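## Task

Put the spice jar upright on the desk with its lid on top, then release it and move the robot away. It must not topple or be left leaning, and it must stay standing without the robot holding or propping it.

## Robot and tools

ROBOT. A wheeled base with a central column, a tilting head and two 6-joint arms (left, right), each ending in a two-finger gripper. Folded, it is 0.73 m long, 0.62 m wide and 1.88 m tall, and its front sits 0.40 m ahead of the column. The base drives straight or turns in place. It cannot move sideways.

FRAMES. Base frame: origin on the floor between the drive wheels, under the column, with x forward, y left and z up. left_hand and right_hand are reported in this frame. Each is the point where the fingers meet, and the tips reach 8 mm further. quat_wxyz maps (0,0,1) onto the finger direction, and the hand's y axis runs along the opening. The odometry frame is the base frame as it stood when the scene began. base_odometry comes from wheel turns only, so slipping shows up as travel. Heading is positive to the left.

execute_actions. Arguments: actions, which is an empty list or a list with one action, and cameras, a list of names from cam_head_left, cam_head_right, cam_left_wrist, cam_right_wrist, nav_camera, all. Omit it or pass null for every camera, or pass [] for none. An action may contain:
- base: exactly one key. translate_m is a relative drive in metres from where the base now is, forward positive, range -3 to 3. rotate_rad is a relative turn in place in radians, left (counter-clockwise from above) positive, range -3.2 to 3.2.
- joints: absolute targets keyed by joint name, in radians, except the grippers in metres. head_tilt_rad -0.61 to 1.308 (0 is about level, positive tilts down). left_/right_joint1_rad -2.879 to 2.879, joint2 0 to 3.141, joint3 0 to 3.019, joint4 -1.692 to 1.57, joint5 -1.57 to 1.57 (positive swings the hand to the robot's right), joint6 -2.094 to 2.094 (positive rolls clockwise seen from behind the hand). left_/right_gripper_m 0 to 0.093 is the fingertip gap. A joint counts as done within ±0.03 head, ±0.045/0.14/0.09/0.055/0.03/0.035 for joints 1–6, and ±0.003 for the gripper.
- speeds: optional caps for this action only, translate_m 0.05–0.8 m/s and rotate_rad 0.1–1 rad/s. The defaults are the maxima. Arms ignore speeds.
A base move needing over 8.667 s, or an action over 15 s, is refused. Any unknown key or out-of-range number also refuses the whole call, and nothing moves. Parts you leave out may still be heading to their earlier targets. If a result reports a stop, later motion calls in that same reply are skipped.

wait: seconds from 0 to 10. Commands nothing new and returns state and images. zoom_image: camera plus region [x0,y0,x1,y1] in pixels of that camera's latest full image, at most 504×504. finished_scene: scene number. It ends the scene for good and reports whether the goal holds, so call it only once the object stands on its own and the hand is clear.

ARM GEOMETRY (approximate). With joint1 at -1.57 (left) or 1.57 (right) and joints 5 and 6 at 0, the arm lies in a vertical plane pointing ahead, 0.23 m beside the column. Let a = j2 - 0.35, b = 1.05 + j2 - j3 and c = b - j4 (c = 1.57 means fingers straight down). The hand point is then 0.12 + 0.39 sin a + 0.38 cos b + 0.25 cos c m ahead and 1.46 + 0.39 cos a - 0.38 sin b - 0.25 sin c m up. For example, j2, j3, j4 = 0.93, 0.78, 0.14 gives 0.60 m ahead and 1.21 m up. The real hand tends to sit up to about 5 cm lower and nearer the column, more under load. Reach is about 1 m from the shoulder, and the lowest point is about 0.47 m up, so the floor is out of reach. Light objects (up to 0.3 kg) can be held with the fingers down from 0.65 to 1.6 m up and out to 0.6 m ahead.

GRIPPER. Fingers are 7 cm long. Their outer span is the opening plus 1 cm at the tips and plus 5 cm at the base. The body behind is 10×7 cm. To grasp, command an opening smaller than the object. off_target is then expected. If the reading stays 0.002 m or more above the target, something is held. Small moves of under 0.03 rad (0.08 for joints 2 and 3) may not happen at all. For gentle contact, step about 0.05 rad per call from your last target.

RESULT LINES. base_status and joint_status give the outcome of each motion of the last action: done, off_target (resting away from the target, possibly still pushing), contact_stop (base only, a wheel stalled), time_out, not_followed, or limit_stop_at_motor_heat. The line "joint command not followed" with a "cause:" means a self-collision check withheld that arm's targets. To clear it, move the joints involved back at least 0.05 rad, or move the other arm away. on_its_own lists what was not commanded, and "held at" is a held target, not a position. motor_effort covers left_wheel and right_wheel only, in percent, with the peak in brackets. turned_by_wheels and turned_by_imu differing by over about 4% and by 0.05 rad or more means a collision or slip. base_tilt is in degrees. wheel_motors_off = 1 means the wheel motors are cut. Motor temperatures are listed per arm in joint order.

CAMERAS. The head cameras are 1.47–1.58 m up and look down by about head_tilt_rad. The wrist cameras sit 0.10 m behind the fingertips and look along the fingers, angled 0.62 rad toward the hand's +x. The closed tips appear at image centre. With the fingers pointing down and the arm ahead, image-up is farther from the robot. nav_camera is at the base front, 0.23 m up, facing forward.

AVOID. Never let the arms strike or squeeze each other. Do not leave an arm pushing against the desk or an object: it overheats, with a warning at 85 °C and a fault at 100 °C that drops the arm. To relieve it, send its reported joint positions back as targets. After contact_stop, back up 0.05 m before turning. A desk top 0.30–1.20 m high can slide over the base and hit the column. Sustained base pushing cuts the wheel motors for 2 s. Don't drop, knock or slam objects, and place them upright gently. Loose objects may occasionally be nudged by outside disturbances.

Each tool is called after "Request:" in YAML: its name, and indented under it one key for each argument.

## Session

Request:
execute_actions:
  actions: []

Scene clock: 0.00 s.
Motor temperatures (°C, as the motors report them): left_arm=[31 38 29 29 28 28] | right_arm=[30 32 31 31 30 29]
base_odometry: x=+0.000 y=+0.000 heading=+0.000 (m, m, rad; odometry frame)
turned_by_wheels: +0.000 (rad since the last result)
turned_by_imu: +0.000 (rad since the last result)
base_tilt: forward=-0.2 right=+0.1 (deg)
base_status: not commanded
joint_positions: head_tilt_rad=+0.879 left_joint1_rad=-1.574 left_joint2_rad=+0.906 left_joint3_rad=+0.394 left_joint4_rad=-0.960 left_joint5_rad=+0.063 left_joint6_rad=+0.047 left_gripper_m=+0.095 right_joint1_rad=+1.592 right_joint2_rad=+0.912 right_joint3_rad=+0.378 right_joint4_rad=-0.909 right_joint5_rad=+0.021 right_joint6_rad=+0.056 right_gripper_m=+0.095
joint_status: not commanded
wheel_motors_off: 0
motor_effort: left_wheel=+1 right_wheel=+1 (%)
left_hand: x=+0.1333 y=+0.2131 z=+1.2574 quat_wxyz=(+0.456, -0.008, -0.889, +0.040) (m; base frame)
right_hand: x=+0.1306 y=-0.2247 z=+1.2503 quat_wxyz=(+0.443, -0.012, -0.896, +0.016) (m; base frame)
pictures: cam_head_left, cam_head_right, cam_left_wrist, cam_right_wrist, nav_camera
Images, in order (width x height): cam_head_left 896x504, cam_head_right 896x504, cam_left_wrist 616x616, cam_right_wrist 616x616, nav_camera 896x504.

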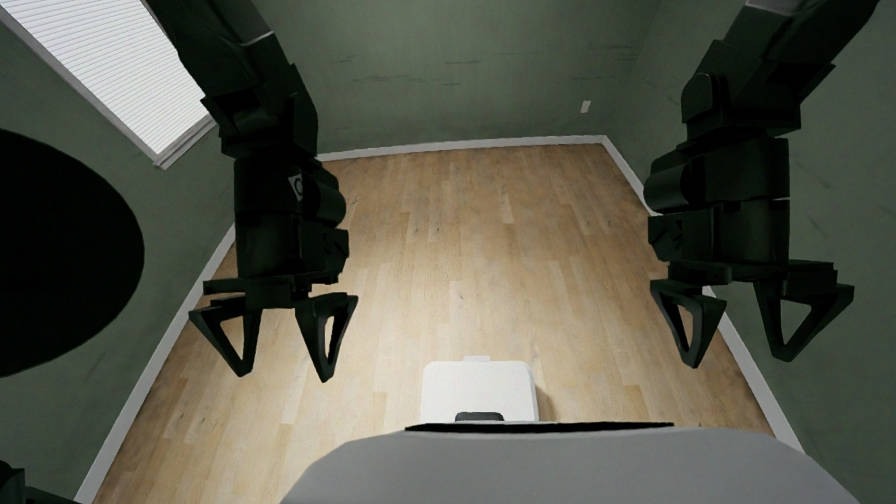

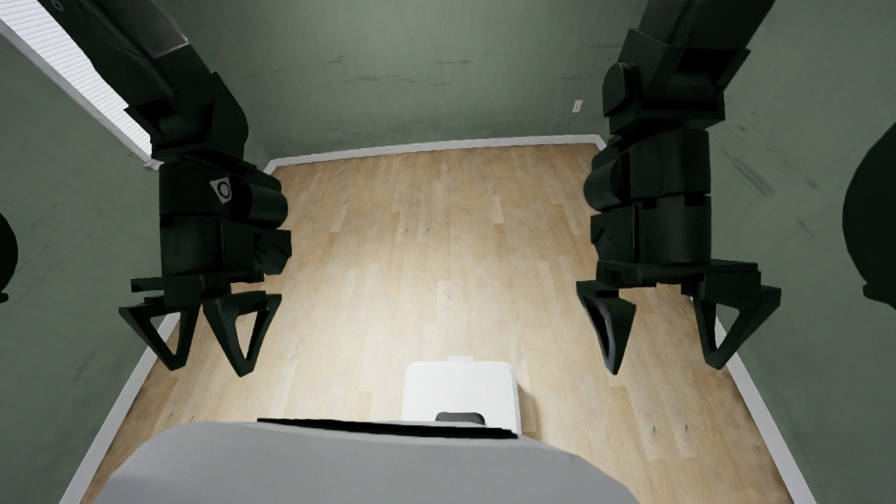

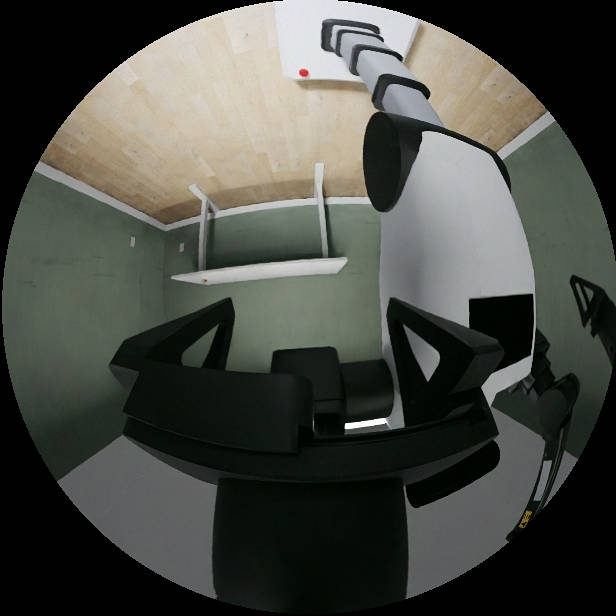

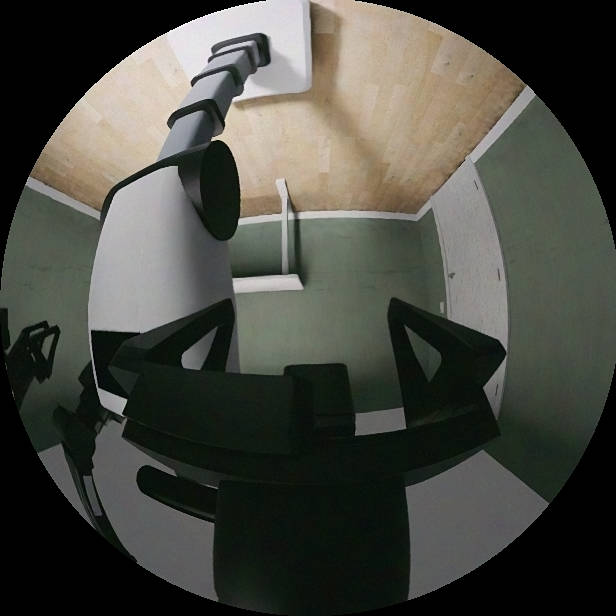

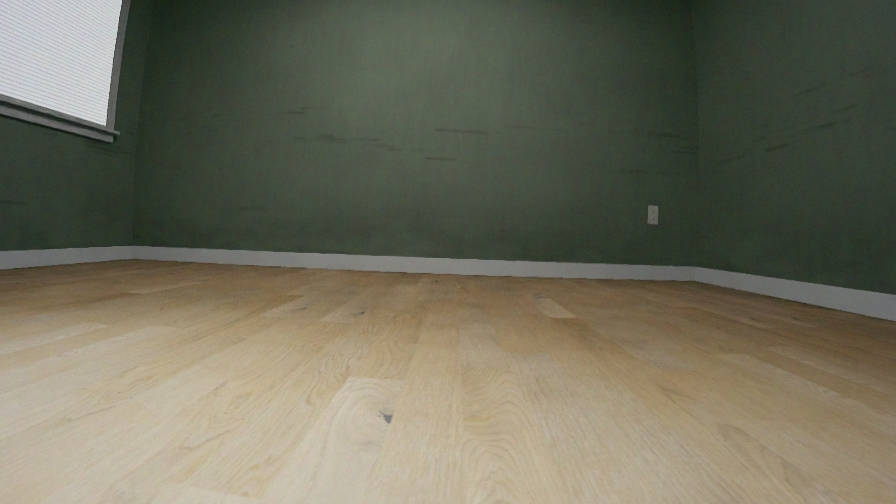

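Request:
zoom_image:
  camera: "cam_left_wrist"
  region: [150, 150, 390, 310]

Request:
zoom_image:
  camera: "cam_right_wrist"
  region: [200, 150, 440, 310]

Region (150, 150, 390, 310) of cam_left_wrist's 616x616 image, scaled by 2.100, with more detail than that image has.

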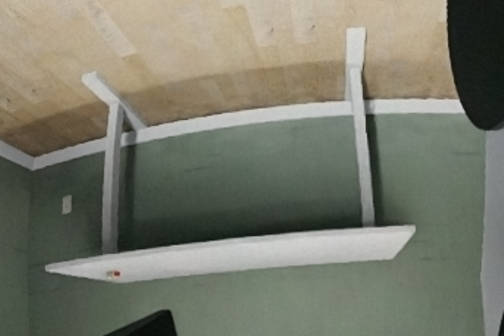

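Region (200, 150, 440, 310) of cam_right_wrist's 616x616 image, scaled by 2.100, with more detail than that image has.

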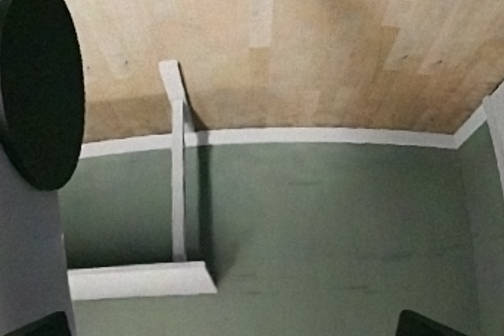

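Request:
zoom_image:
  camera: "cam_left_wrist"
  region: [165, 255, 245, 300]

Region (165, 255, 245, 300) of cam_left_wrist's 616x616 image, scaled by 6.300, with more detail than that image has; it fills the top 284 rows of this view, and the rest is white.

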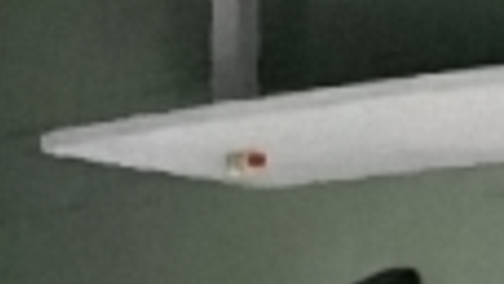

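Request:
zoom_image:
  camera: "cam_left_wrist"
  region: [192, 272, 216, 288]

Region (192, 272, 216, 288) of cam_left_wrist's 616x616 image, scaled by 21.000, with more detail than that image has.

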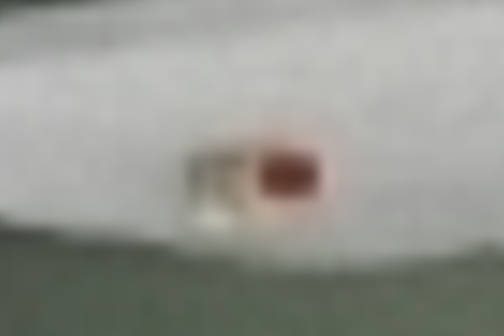

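Request:
execute_actions:
  actions:
    - {"base": {"rotate_rad": 2.36}, "joints": {"head_tilt_rad": 0.45}}
  cameras: ["cam_head_left", "cam_head_right", "nav_camera"]

Scene clock: 123.93 s.
Motor temperatures (°C, as the motors report them): left_arm=[31 36 29 29 28 28] | right_arm=[30 32 31 31 30 29]
base_odometry: x=+0.000 y=+0.000 heading=+2.359 (m, m, rad; odometry frame)
turned_by_wheels: +2.359 (rad since the last result)
turned_by_imu: +2.366 (rad since the last result)
base_tilt: forward=-0.2 right=+0.2 (deg)
base_status: done
joint_positions: head_tilt_rad=+0.469 left_joint1_rad=-1.574 left_joint2_rad=+0.906 left_joint3_rad=+0.394 left_joint4_rad=-0.960 left_joint5_rad=+0.063 left_joint6_rad=+0.047 left_gripper_m=+0.095 right_joint1_rad=+1.592 right_joint2_rad=+0.912 right_joint3_rad=+0.378 right_joint4_rad=-0.909 right_joint5_rad=+0.021 right_joint6_rad=+0.056 right_gripper_m=+0.095
joint_status: all done
wheel_motors_off: 0
motor_effort: left_wheel=-8(40) right_wheel=+6(48) (%)
left_hand: x=+0.1333 y=+0.2131 z=+1.2574 quat_wxyz=(+0.456, -0.008, -0.889, +0.040) (m; base frame)
right_hand: x=+0.1306 y=-0.2247 z=+1.2503 quat_wxyz=(+0.443, -0.012, -0.896, +0.016) (m; base frame)
pictures: cam_head_left, cam_head_right, nav_camera
Images, in order (width x height): cam_head_left 896x504, cam_head_right 896x504, nav_camera 896x504.

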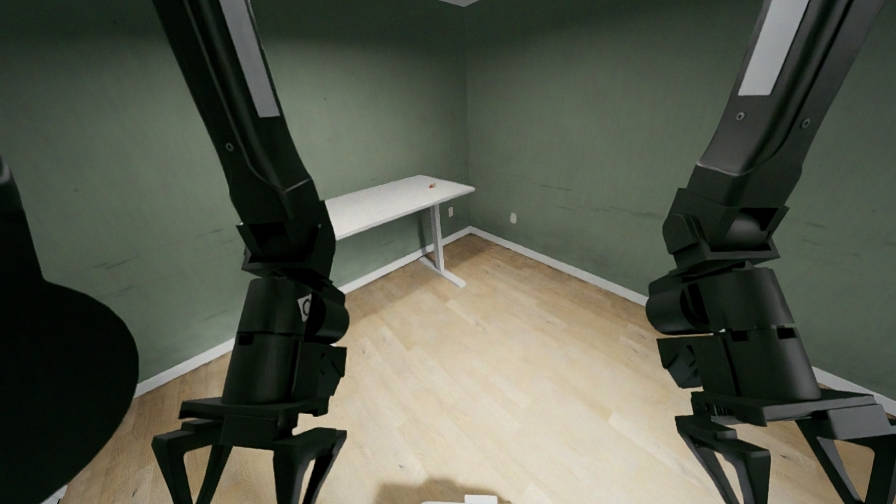

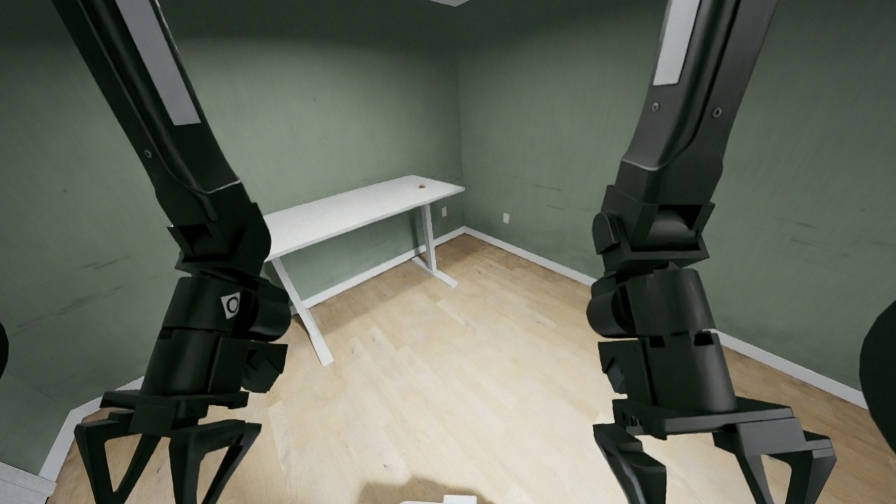

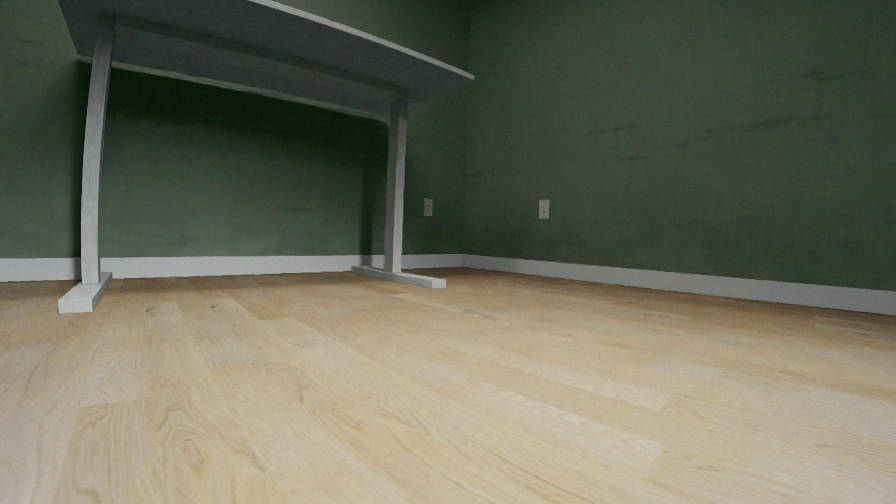

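Request:
zoom_image:
  camera: "cam_head_left"
  region: [400, 165, 490, 225]

Request:
zoom_image:
  camera: "cam_head_right"
  region: [390, 165, 480, 225]

Region (400, 165, 490, 225) of cam_head_left's 896x504 image, scaled by 5.600, with more detail than that image has.

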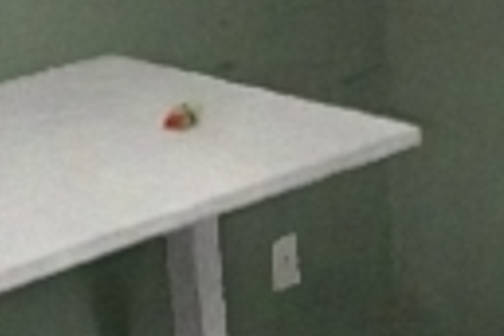

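Region (390, 165, 480, 225) of cam_head_right's 896x504 image, scaled by 5.600, with more detail than that image has.

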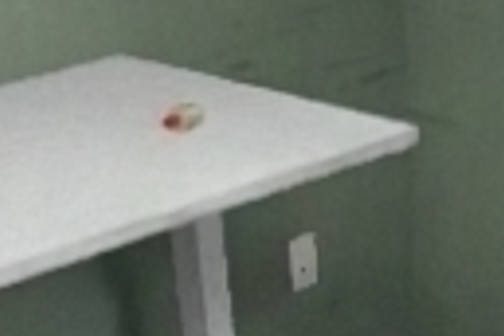

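Request:
execute_actions:
  actions:
    - {"base": {"translate_m": 1.30}, "joints": {"head_tilt_rad": 0.7, "left_joint1_rad": -1.57, "left_joint2_rad": 1.10, "left_joint3_rad": 0.76, "left_joint4_rad": 0.44, "left_joint5_rad": 0.0, "left_joint6_rad": 0.0, "right_joint1_rad": 1.57, "right_joint2_rad": 1.57, "right_joint3_rad": 1.85, "right_joint4_rad": -0.80, "right_joint5_rad": 0.0, "right_joint6_rad": -1.9}}

Scene clock: 247.53 s.
Motor temperatures (°C, as the motors report them): left_arm=[31 35 28 29 28 28] | right_arm=[30 33 32 31 30 29]
base_odometry: x=-0.922 y=+0.917 heading=+2.359 (m, m, rad; odometry frame)
turned_by_wheels: +0.001 (rad since the last result)
turned_by_imu: +0.005 (rad since the last result)
base_tilt: forward=-0.3 right=+0.2 (deg)
base_status: done
joint_positions: head_tilt_rad=+0.703 left_joint1_rad=-1.574 left_joint2_rad=+1.107 left_joint3_rad=+0.761 left_joint4_rad=+0.428 left_joint5_rad=+0.002 left_joint6_rad=+0.007 left_gripper_m=+0.095 right_joint1_rad=+1.574 right_joint2_rad=+1.556 right_joint3_rad=+1.828 right_joint4_rad=-0.804 right_joint5_rad=+0.003 right_joint6_rad=-1.893 right_gripper_m=+0.095
joint_status: all done
wheel_motors_off: 0
motor_effort: left_wheel=+1(49) right_wheel=-1(63) (%)
left_hand: x=+0.5969 y=+0.2225 z=+1.1568 quat_wxyz=(-0.298, -0.004, -0.954, +0.001) (m; base frame)
right_hand: x=+0.7547 y=-0.2238 z=+1.0788 quat_wxyz=(+0.002, +0.812, -0.584, -0.003) (m; base frame)
pictures: cam_head_left, cam_head_right, cam_left_wrist, cam_right_wrist, nav_camera
Images, in order (width x height): cam_head_left 896x504, cam_head_right 896x504, cam_left_wrist 616x616, cam_right_wrist 616x616, nav_camera 896x504.

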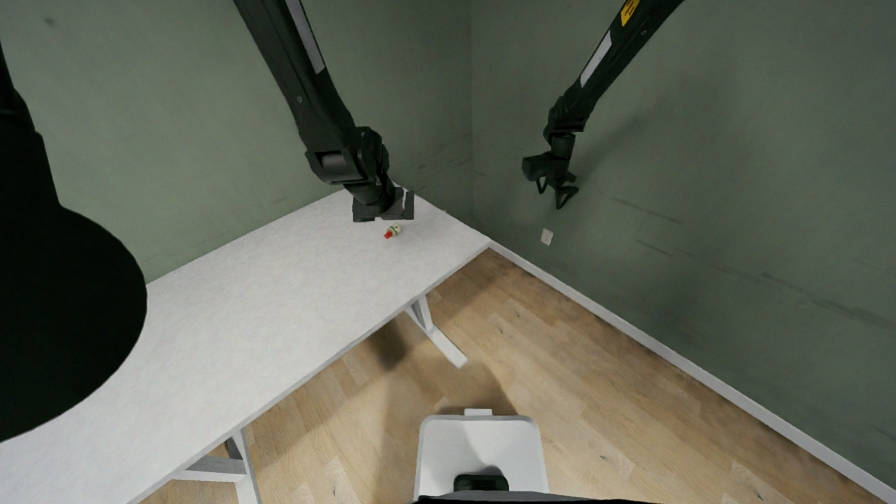

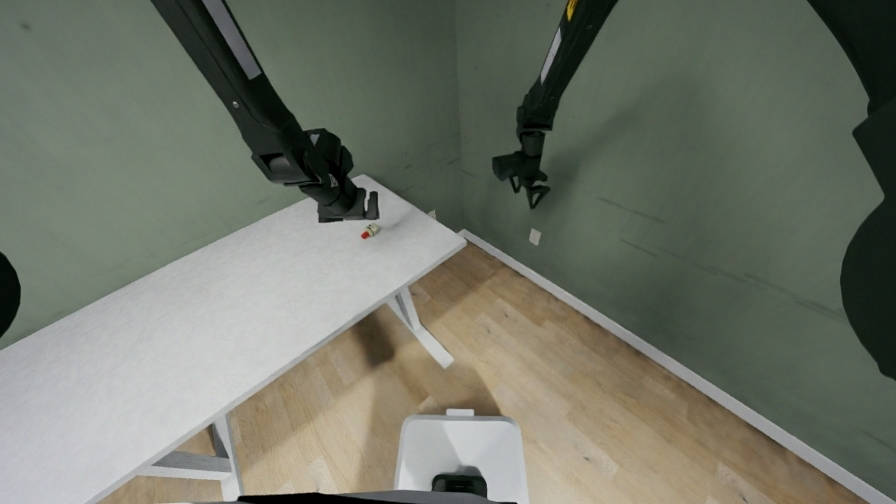

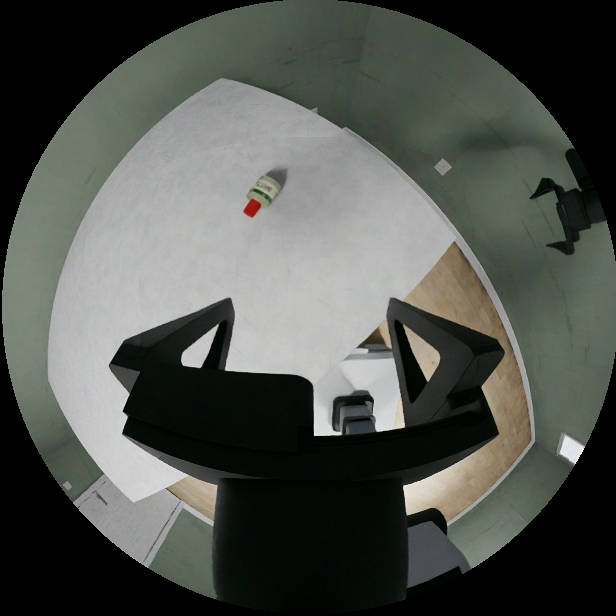

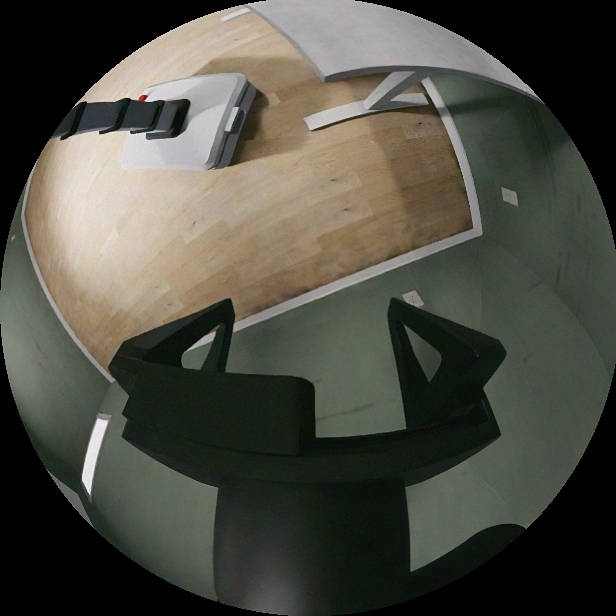

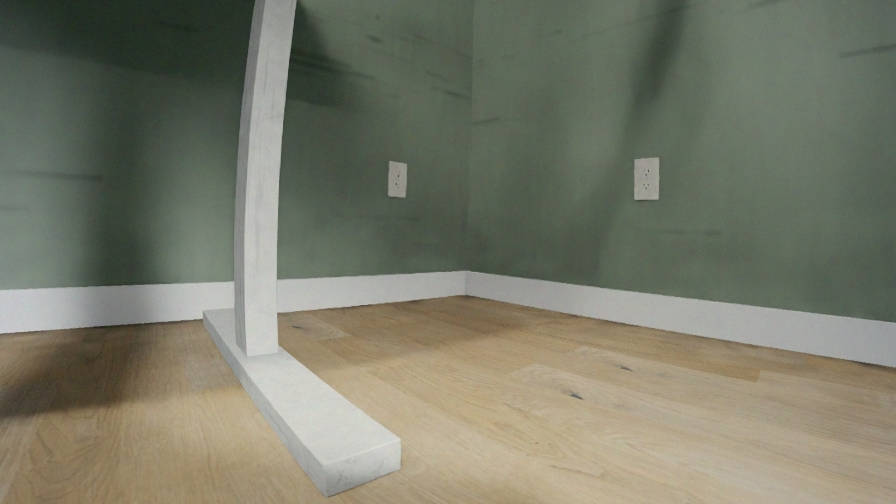

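Request:
zoom_image:
  camera: "cam_left_wrist"
  region: [220, 150, 320, 240]

Request:
zoom_image:
  camera: "cam_head_left"
  region: [340, 170, 500, 290]

Region (220, 150, 320, 240) of cam_left_wrist's 616x616 image, scaled by 5.040, with more detail than that image has; it fills the top 454 rows of this view, and the rest is white.

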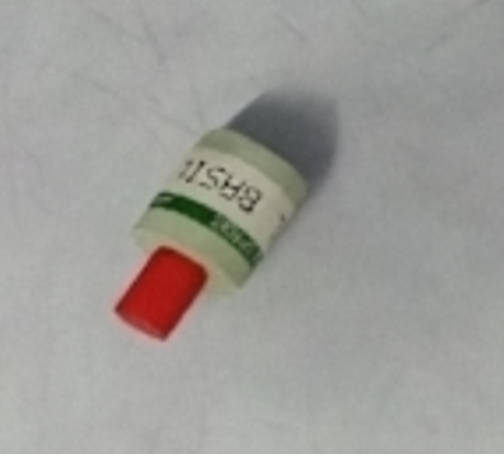

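Region (340, 170, 500, 290) of cam_head_left's 896x504 image, scaled by 3.150, with more detail than that image has; it fills the top 378 rows of this view, and the rest is white.

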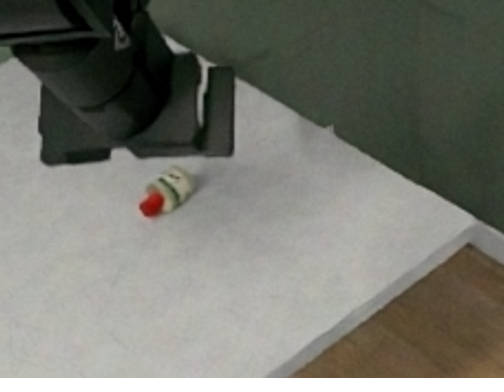

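Request:
execute_actions:
  actions:
    - {"base": {"rotate_rad": 0.631}, "joints": {"right_joint2_rad": 1.715, "right_joint3_rad": 2.155, "right_joint4_rad": -0.948, "right_joint6_rad": -2.0}}

Scene clock: 369.80 s.
Motor temperatures (°C, as the motors report them): left_arm=[31 36 29 29 28 28] | right_arm=[30 41 37 31 30 29]
base_odometry: x=-0.922 y=+0.917 heading=+2.989 (m, m, rad; odometry frame)
turned_by_wheels: +0.630 (rad since the last result)
turned_by_imu: +0.629 (rad since the last result)
base_tilt: forward=-0.2 right=+0.2 (deg)
base_status: done
joint_positions: head_tilt_rad=+0.703 left_joint1_rad=-1.574 left_joint2_rad=+1.107 left_joint3_rad=+0.761 left_joint4_rad=+0.428 left_joint5_rad=+0.001 left_joint6_rad=+0.007 left_gripper_m=+0.095 right_joint1_rad=+1.576 right_joint2_rad=+1.718 right_joint3_rad=+2.119 right_joint4_rad=-0.941 right_joint5_rad=+0.002 right_joint6_rad=-1.993 right_gripper_m=+0.095
joint_status: all done
wheel_motors_off: 0
motor_effort: left_wheel=-5(50) right_wheel=+6(52) (%)
left_hand: x=+0.5969 y=+0.2226 z=+1.1568 quat_wxyz=(-0.298, -0.004, -0.954, +0.001) (m; base frame)
right_hand: x=+0.8018 y=-0.2221 z=+1.0562 quat_wxyz=(+0.004, +0.840, -0.542, -0.008) (m; base frame)
pictures: cam_head_left, cam_head_right, cam_left_wrist, cam_right_wrist, nav_camera
Images, in order (width x height): cam_head_left 896x504, cam_head_right 896x504, cam_left_wrist 616x616, cam_right_wrist 616x616, nav_camera 896x504.

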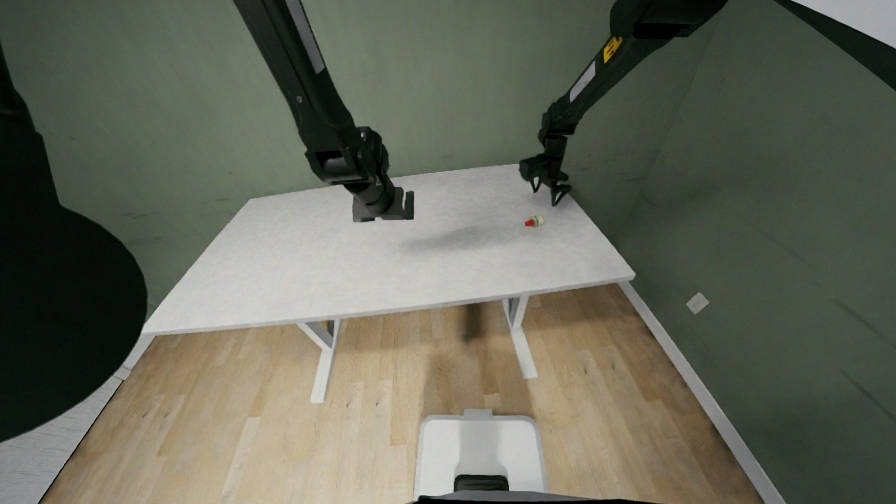

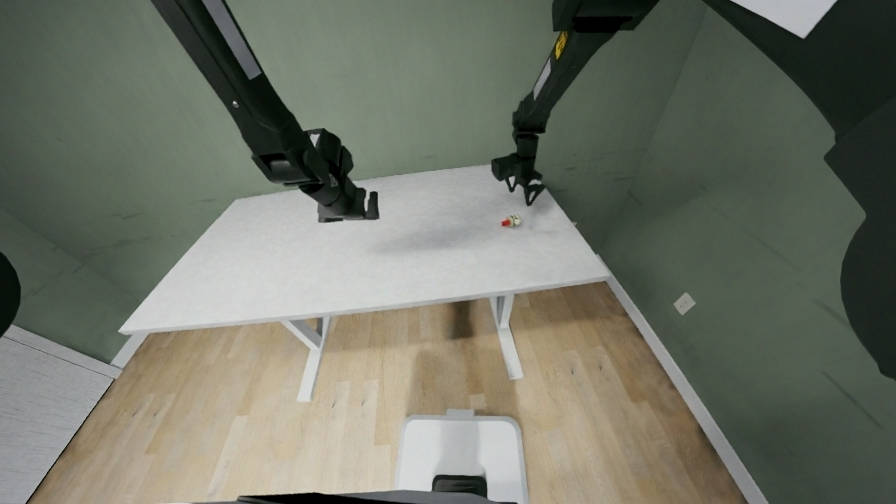

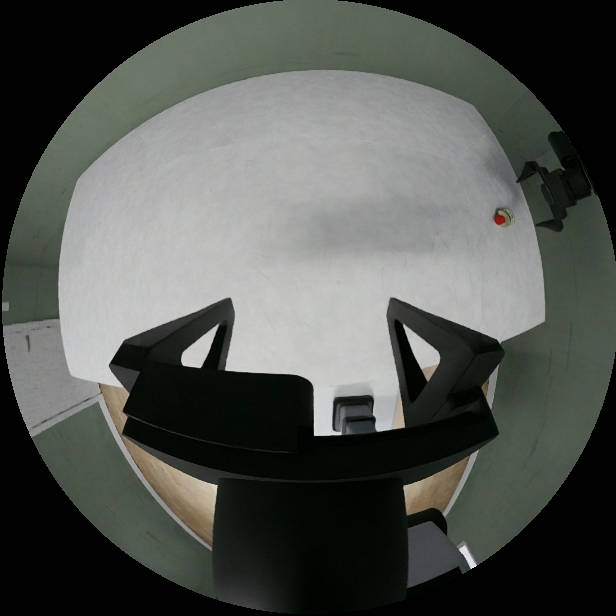

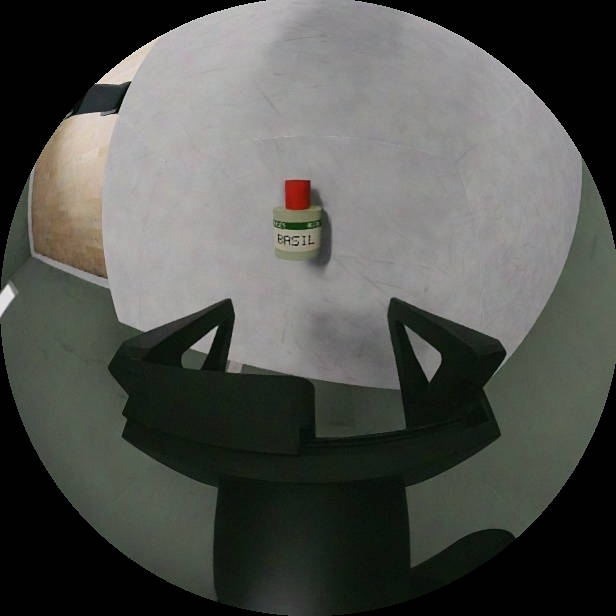

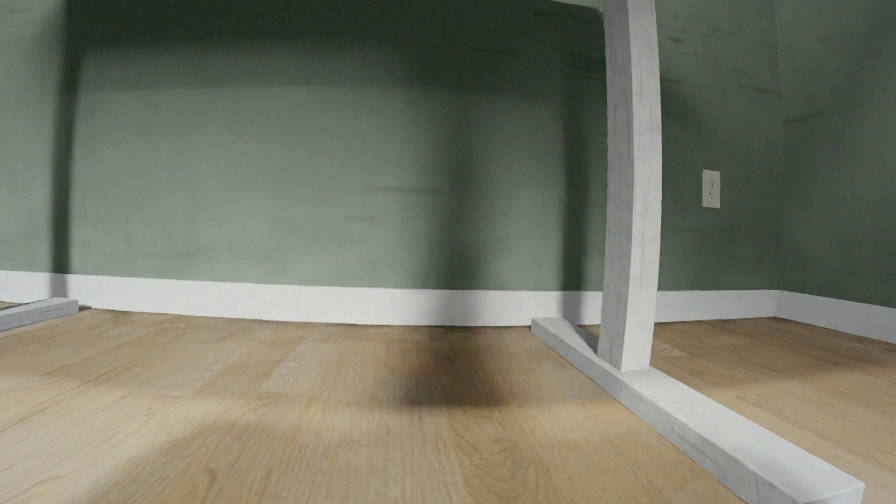

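Request:
zoom_image:
  camera: "cam_right_wrist"
  region: [240, 160, 360, 280]

Region (240, 160, 360, 280) of cam_right_wrist's 616x616 image, scaled by 4.200, with more detail than that image has.

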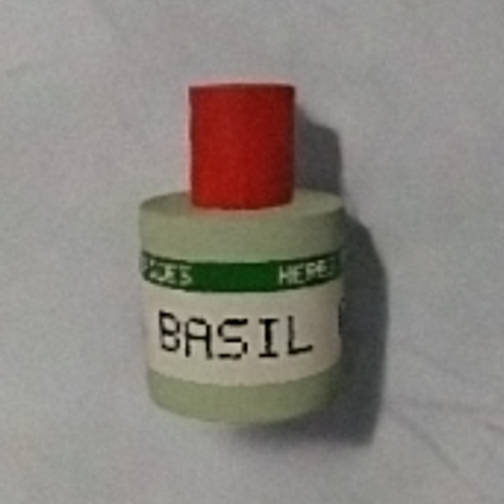

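Request:
zoom_image:
  camera: "cam_head_left"
  region: [490, 130, 610, 250]

Request:
zoom_image:
  camera: "cam_left_wrist"
  region: [450, 110, 610, 270]

Region (490, 130, 610, 250) of cam_head_left's 896x504 image, scaled by 4.200, with more detail than that image has.

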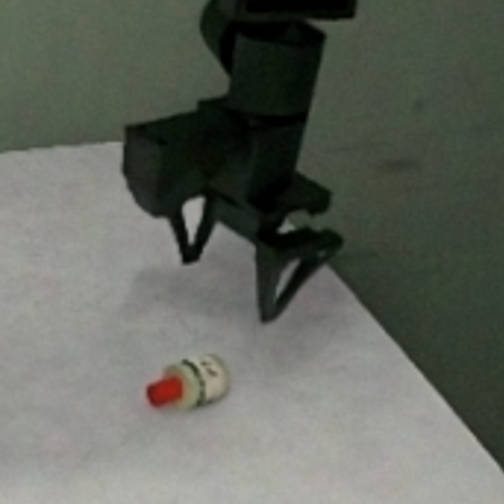

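Region (450, 110, 610, 270) of cam_left_wrist's 616x616 image, scaled by 3.150, with more detail than that image has.

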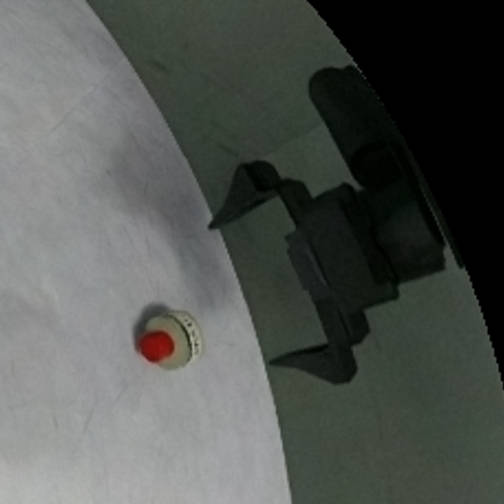

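Request:
execute_actions:
  actions:
    - {"base": {"rotate_rad": 0.066}, "joints": {"right_joint3_rad": 1.935, "right_joint4_rad": -0.72, "right_joint6_rad": -1.91}}
  cameras: ["cam_head_left", "cam_left_wrist", "cam_right_wrist"]

Scene clock: 490.90 s.
Motor temperatures (°C, as the motors report them): left_arm=[31 37 28 29 28 28] | right_arm=[30 47 41 31 30 29]
base_odometry: x=-0.922 y=+0.917 heading=+3.054 (m, m, rad; odometry frame)
turned_by_wheels: +0.065 (rad since the last result)
turned_by_imu: +0.066 (rad since the last result)
base_tilt: forward=-0.1 right=+0.1 (deg)
base_status: done
joint_positions: head_tilt_rad=+0.703 left_joint1_rad=-1.574 left_joint2_rad=+1.107 left_joint3_rad=+0.761 left_joint4_rad=+0.428 left_joint5_rad=+0.001 left_joint6_rad=+0.007 left_gripper_m=+0.095 right_joint1_rad=+1.576 right_joint2_rad=+1.719 right_joint3_rad=+1.932 right_joint4_rad=-0.730 right_joint5_rad=+0.002 right_joint6_rad=-1.915 right_gripper_m=+0.095
joint_status: all done
wheel_motors_off: 0
motor_effort: left_wheel=-9(27) right_wheel=+6(29) (%)
left_hand: x=+0.5969 y=+0.2227 z=+1.1568 quat_wxyz=(-0.298, -0.004, -0.954, +0.001) (m; base frame)
right_hand: x=+0.7592 y=-0.2219 z=+1.0031 quat_wxyz=(-0.003, +0.819, -0.574, +0.002) (m; base frame)
pictures: cam_head_left, cam_left_wrist, cam_right_wrist
Images, in order (width x height): cam_head_left 896x504, cam_left_wrist 616x616, cam_right_wrist 616x616.

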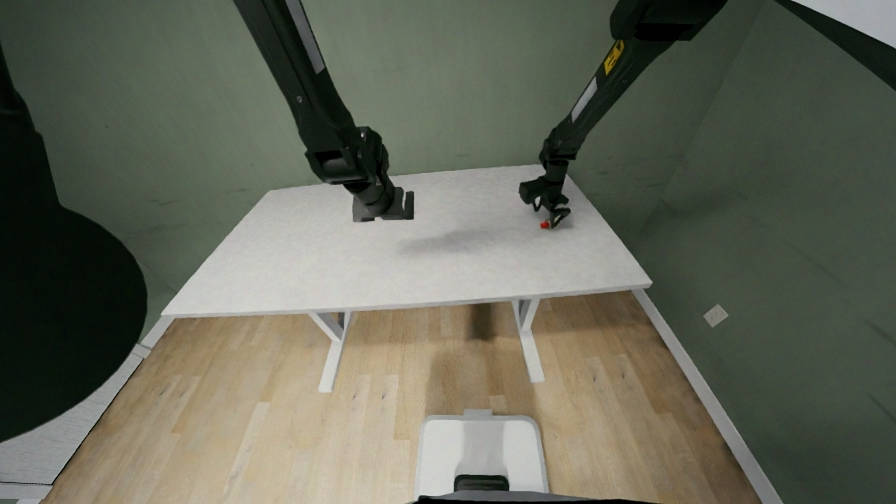

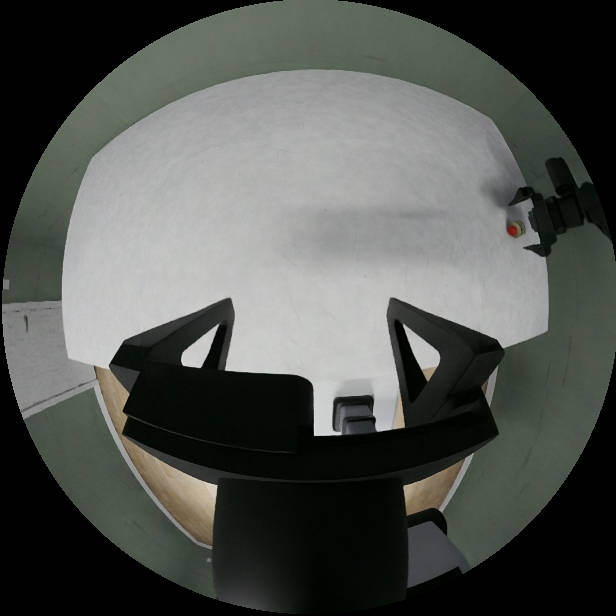

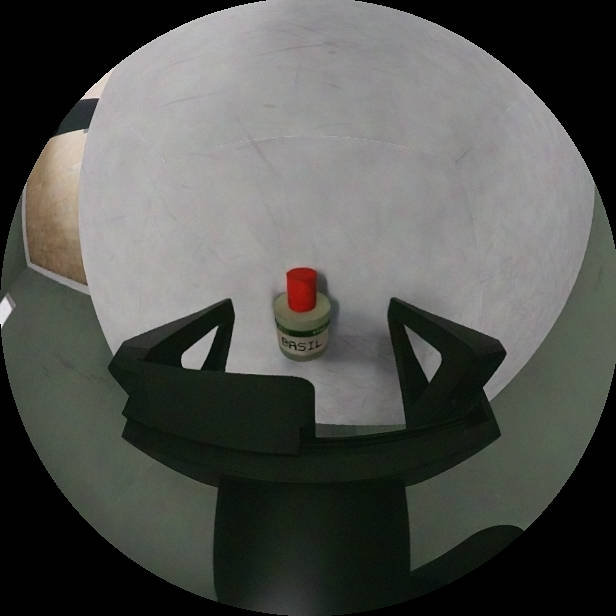

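Request:
zoom_image:
  camera: "cam_right_wrist"
  region: [220, 250, 400, 380]

Region (220, 250, 400, 380) of cam_right_wrist's 616x616 image, scaled by 2.800, with more detail than that image has.

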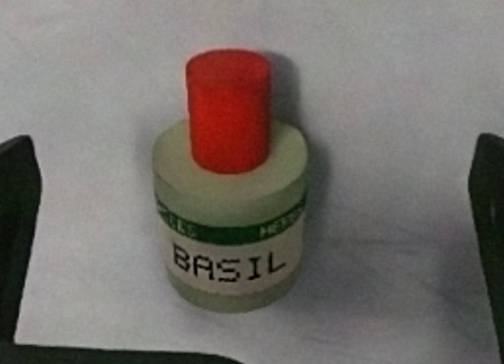

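Request:
execute_actions:
  actions:
    - {"joints": {"right_joint2_rad": 1.76, "right_joint4_rad": -0.685}}
  cameras: ["cam_right_wrist"]

Scene clock: 570.47 s.
Motor temperatures (°C, as the motors report them): left_arm=[31 37 28 29 28 28] | right_arm=[30 49 38 31 30 29]
base_odometry: x=-0.922 y=+0.917 heading=+3.054 (m, m, rad; odometry frame)
turned_by_wheels: +0.000 (rad since the last result)
turned_by_imu: +0.001 (rad since the last result)
base_tilt: forward=-0.2 right=+0.1 (deg)
base_status: not commanded
joint_positions: head_tilt_rad=+0.703 left_joint1_rad=-1.574 left_joint2_rad=+1.107 left_joint3_rad=+0.761 left_joint4_rad=+0.428 left_joint5_rad=+0.001 left_joint6_rad=+0.007 left_gripper_m=+0.095 right_joint1_rad=+1.576 right_joint2_rad=+1.750 right_joint3_rad=+1.932 right_joint4_rad=-0.692 right_joint5_rad=+0.002 right_joint6_rad=-1.915 right_gripper_m=+0.095
joint_status: all done
wheel_motors_off: 0
motor_effort: left_wheel=-6(7) right_wheel=+6(6) (%)
left_hand: x=+0.5969 y=+0.2227 z=+1.1568 quat_wxyz=(-0.298, -0.004, -0.954, +0.001) (m; base frame)
right_hand: x=+0.7540 y=-0.2218 z=+0.9832 quat_wxyz=(-0.005, +0.819, -0.574, +0.005) (m; base frame)
pictures: cam_right_wrist
Images, in order (width x height): cam_right_wrist 616x616.

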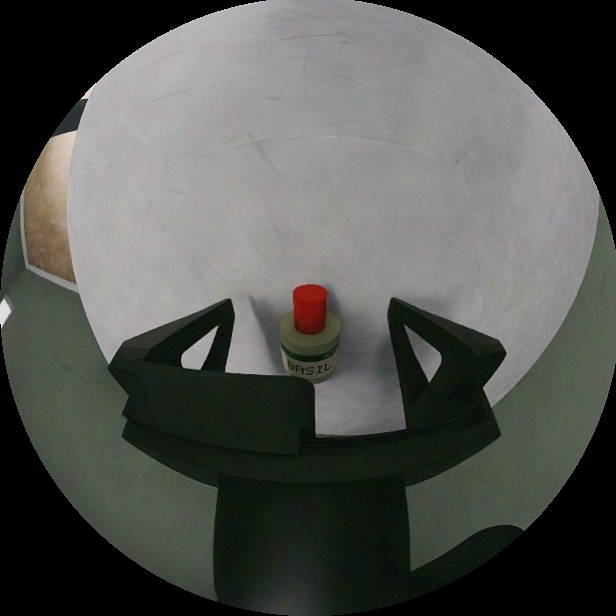

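Request:
zoom_image:
  camera: "cam_right_wrist"
  region: [220, 260, 400, 390]

Region (220, 260, 400, 390) of cam_right_wrist's 616x616 image, scaled by 2.800, with more detail than that image has.

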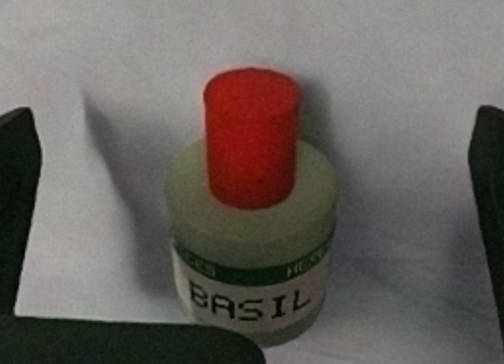

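Request:
execute_actions:
  actions:
    - {"joints": {"right_joint2_rad": 1.79, "right_joint4_rad": -0.655, "right_joint5_rad": 0.045}}
  cameras: ["cam_right_wrist"]

Scene clock: 597.83 s.
Motor temperatures (°C, as the motors report them): left_arm=[31 37 28 29 28 28] | right_arm=[30 49 38 31 30 29]
base_odometry: x=-0.922 y=+0.917 heading=+3.054 (m, m, rad; odometry frame)
turned_by_wheels: +0.000 (rad since the last result)
turned_by_imu: +0.001 (rad since the last result)
base_tilt: forward=-0.3 right=+0.3 (deg)
base_status: not commanded
joint_positions: head_tilt_rad=+0.703 left_joint1_rad=-1.574 left_joint2_rad=+1.107 left_joint3_rad=+0.761 left_joint4_rad=+0.428 left_joint5_rad=+0.001 left_joint6_rad=+0.007 left_gripper_m=+0.095 right_joint1_rad=+1.576 right_joint2_rad=+1.780 right_joint3_rad=+1.932 right_joint4_rad=-0.662 right_joint5_rad=+0.042 right_joint6_rad=-1.915 right_gripper_m=+0.095
joint_status: all done
wheel_motors_off: 0
motor_effort: left_wheel=-6(7) right_wheel=+7(7) (%)
left_hand: x=+0.5969 y=+0.2227 z=+1.1568 quat_wxyz=(-0.298, -0.004, -0.954, +0.001) (m; base frame)
right_hand: x=+0.7471 y=-0.2289 z=+0.9650 quat_wxyz=(+0.011, +0.818, -0.574, +0.016) (m; base frame)
pictures: cam_right_wrist
Images, in order (width x height): cam_right_wrist 616x616.

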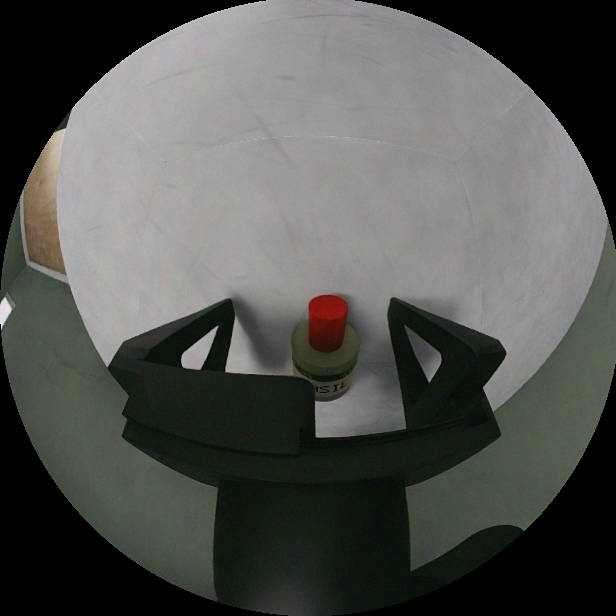

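Request:
zoom_image:
  camera: "cam_right_wrist"
  region: [220, 270, 410, 410]

Region (220, 270, 410, 410) of cam_right_wrist's 616x616 image, scaled by 2.653, with more detail than that image has; it fills the top 371 rows of this view, and the rest is white.

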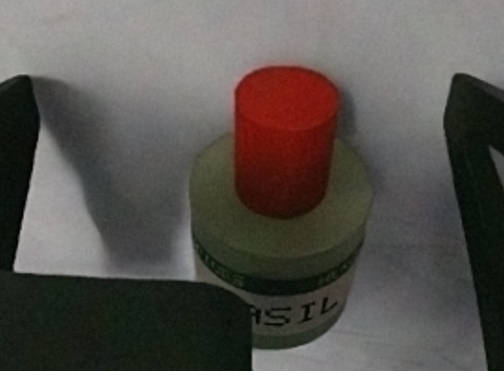

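Request:
execute_actions:
  actions:
    - {"base": {"translate_m": 0.011}, "joints": {"right_gripper_m": 0.006}}
  cameras: ["cam_right_wrist", "cam_head_left"]

Scene clock: 645.83 s.
Motor temperatures (°C, as the motors report them): left_arm=[31 37 28 29 28 28] | right_arm=[30 50 38 31 30 29]
base_odometry: x=-0.933 y=+0.918 heading=+3.054 (m, m, rad; odometry frame)
turned_by_wheels: +0.000 (rad since the last result)
turned_by_imu: +0.001 (rad since the last result)
base_tilt: forward=-0.3 right=+0.1 (deg)
base_status: done
joint_positions: head_tilt_rad=+0.703 left_joint1_rad=-1.574 left_joint2_rad=+1.107 left_joint3_rad=+0.761 left_joint4_rad=+0.429 left_joint5_rad=+0.001 left_joint6_rad=+0.007 left_gripper_m=+0.095 right_joint1_rad=+1.575 right_joint2_rad=+1.781 right_joint3_rad=+1.932 right_joint4_rad=-0.660 right_joint5_rad=+0.043 right_joint6_rad=-1.915 right_gripper_m=+0.036
joint_status: right_gripper_m off_target (ended at +0.036, target +0.006)
wheel_motors_off: 0
motor_effort: left_wheel=+1(38) right_wheel=+4(62) (%)
left_hand: x=+0.5970 y=+0.2227 z=+1.1570 quat_wxyz=(-0.299, -0.004, -0.954, +0.001) (m; base frame)
right_hand: x=+0.7473 y=-0.2293 z=+0.9645 quat_wxyz=(+0.012, +0.818, -0.574, +0.017) (m; base frame)
pictures: cam_head_left, cam_right_wrist
Images, in order (width x height): cam_head_left 896x504, cam_right_wrist 616x616.

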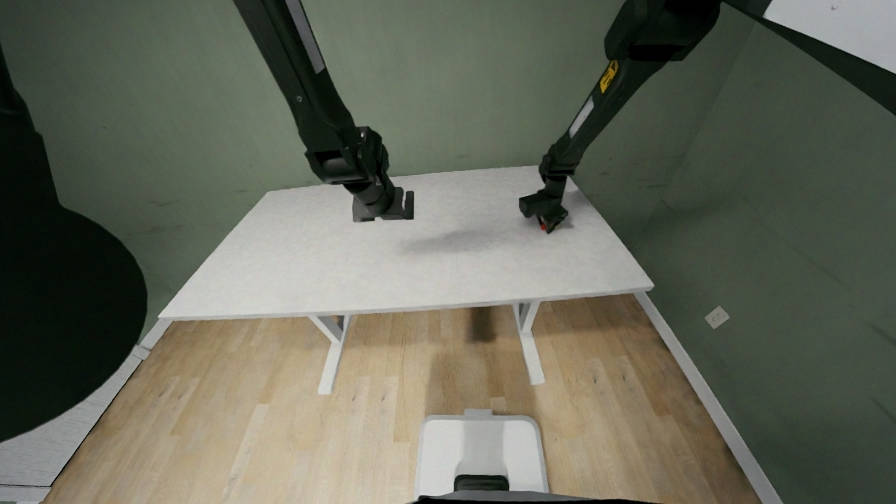

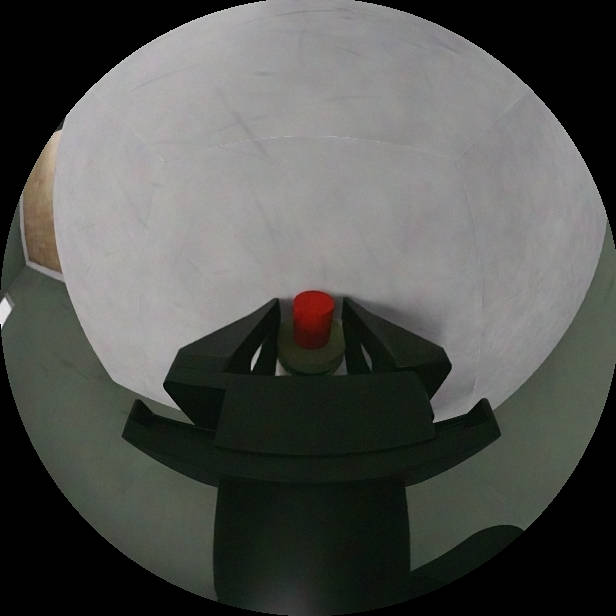

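Request:
zoom_image:
  camera: "cam_right_wrist"
  region: [230, 270, 400, 400]

Region (230, 270, 400, 400) of cam_right_wrist's 616x616 image, scaled by 2.965, with more detail than that image has; it fills the top 385 rows of this view, and the rest is white.

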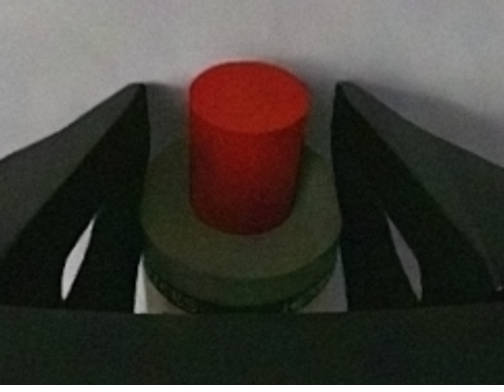

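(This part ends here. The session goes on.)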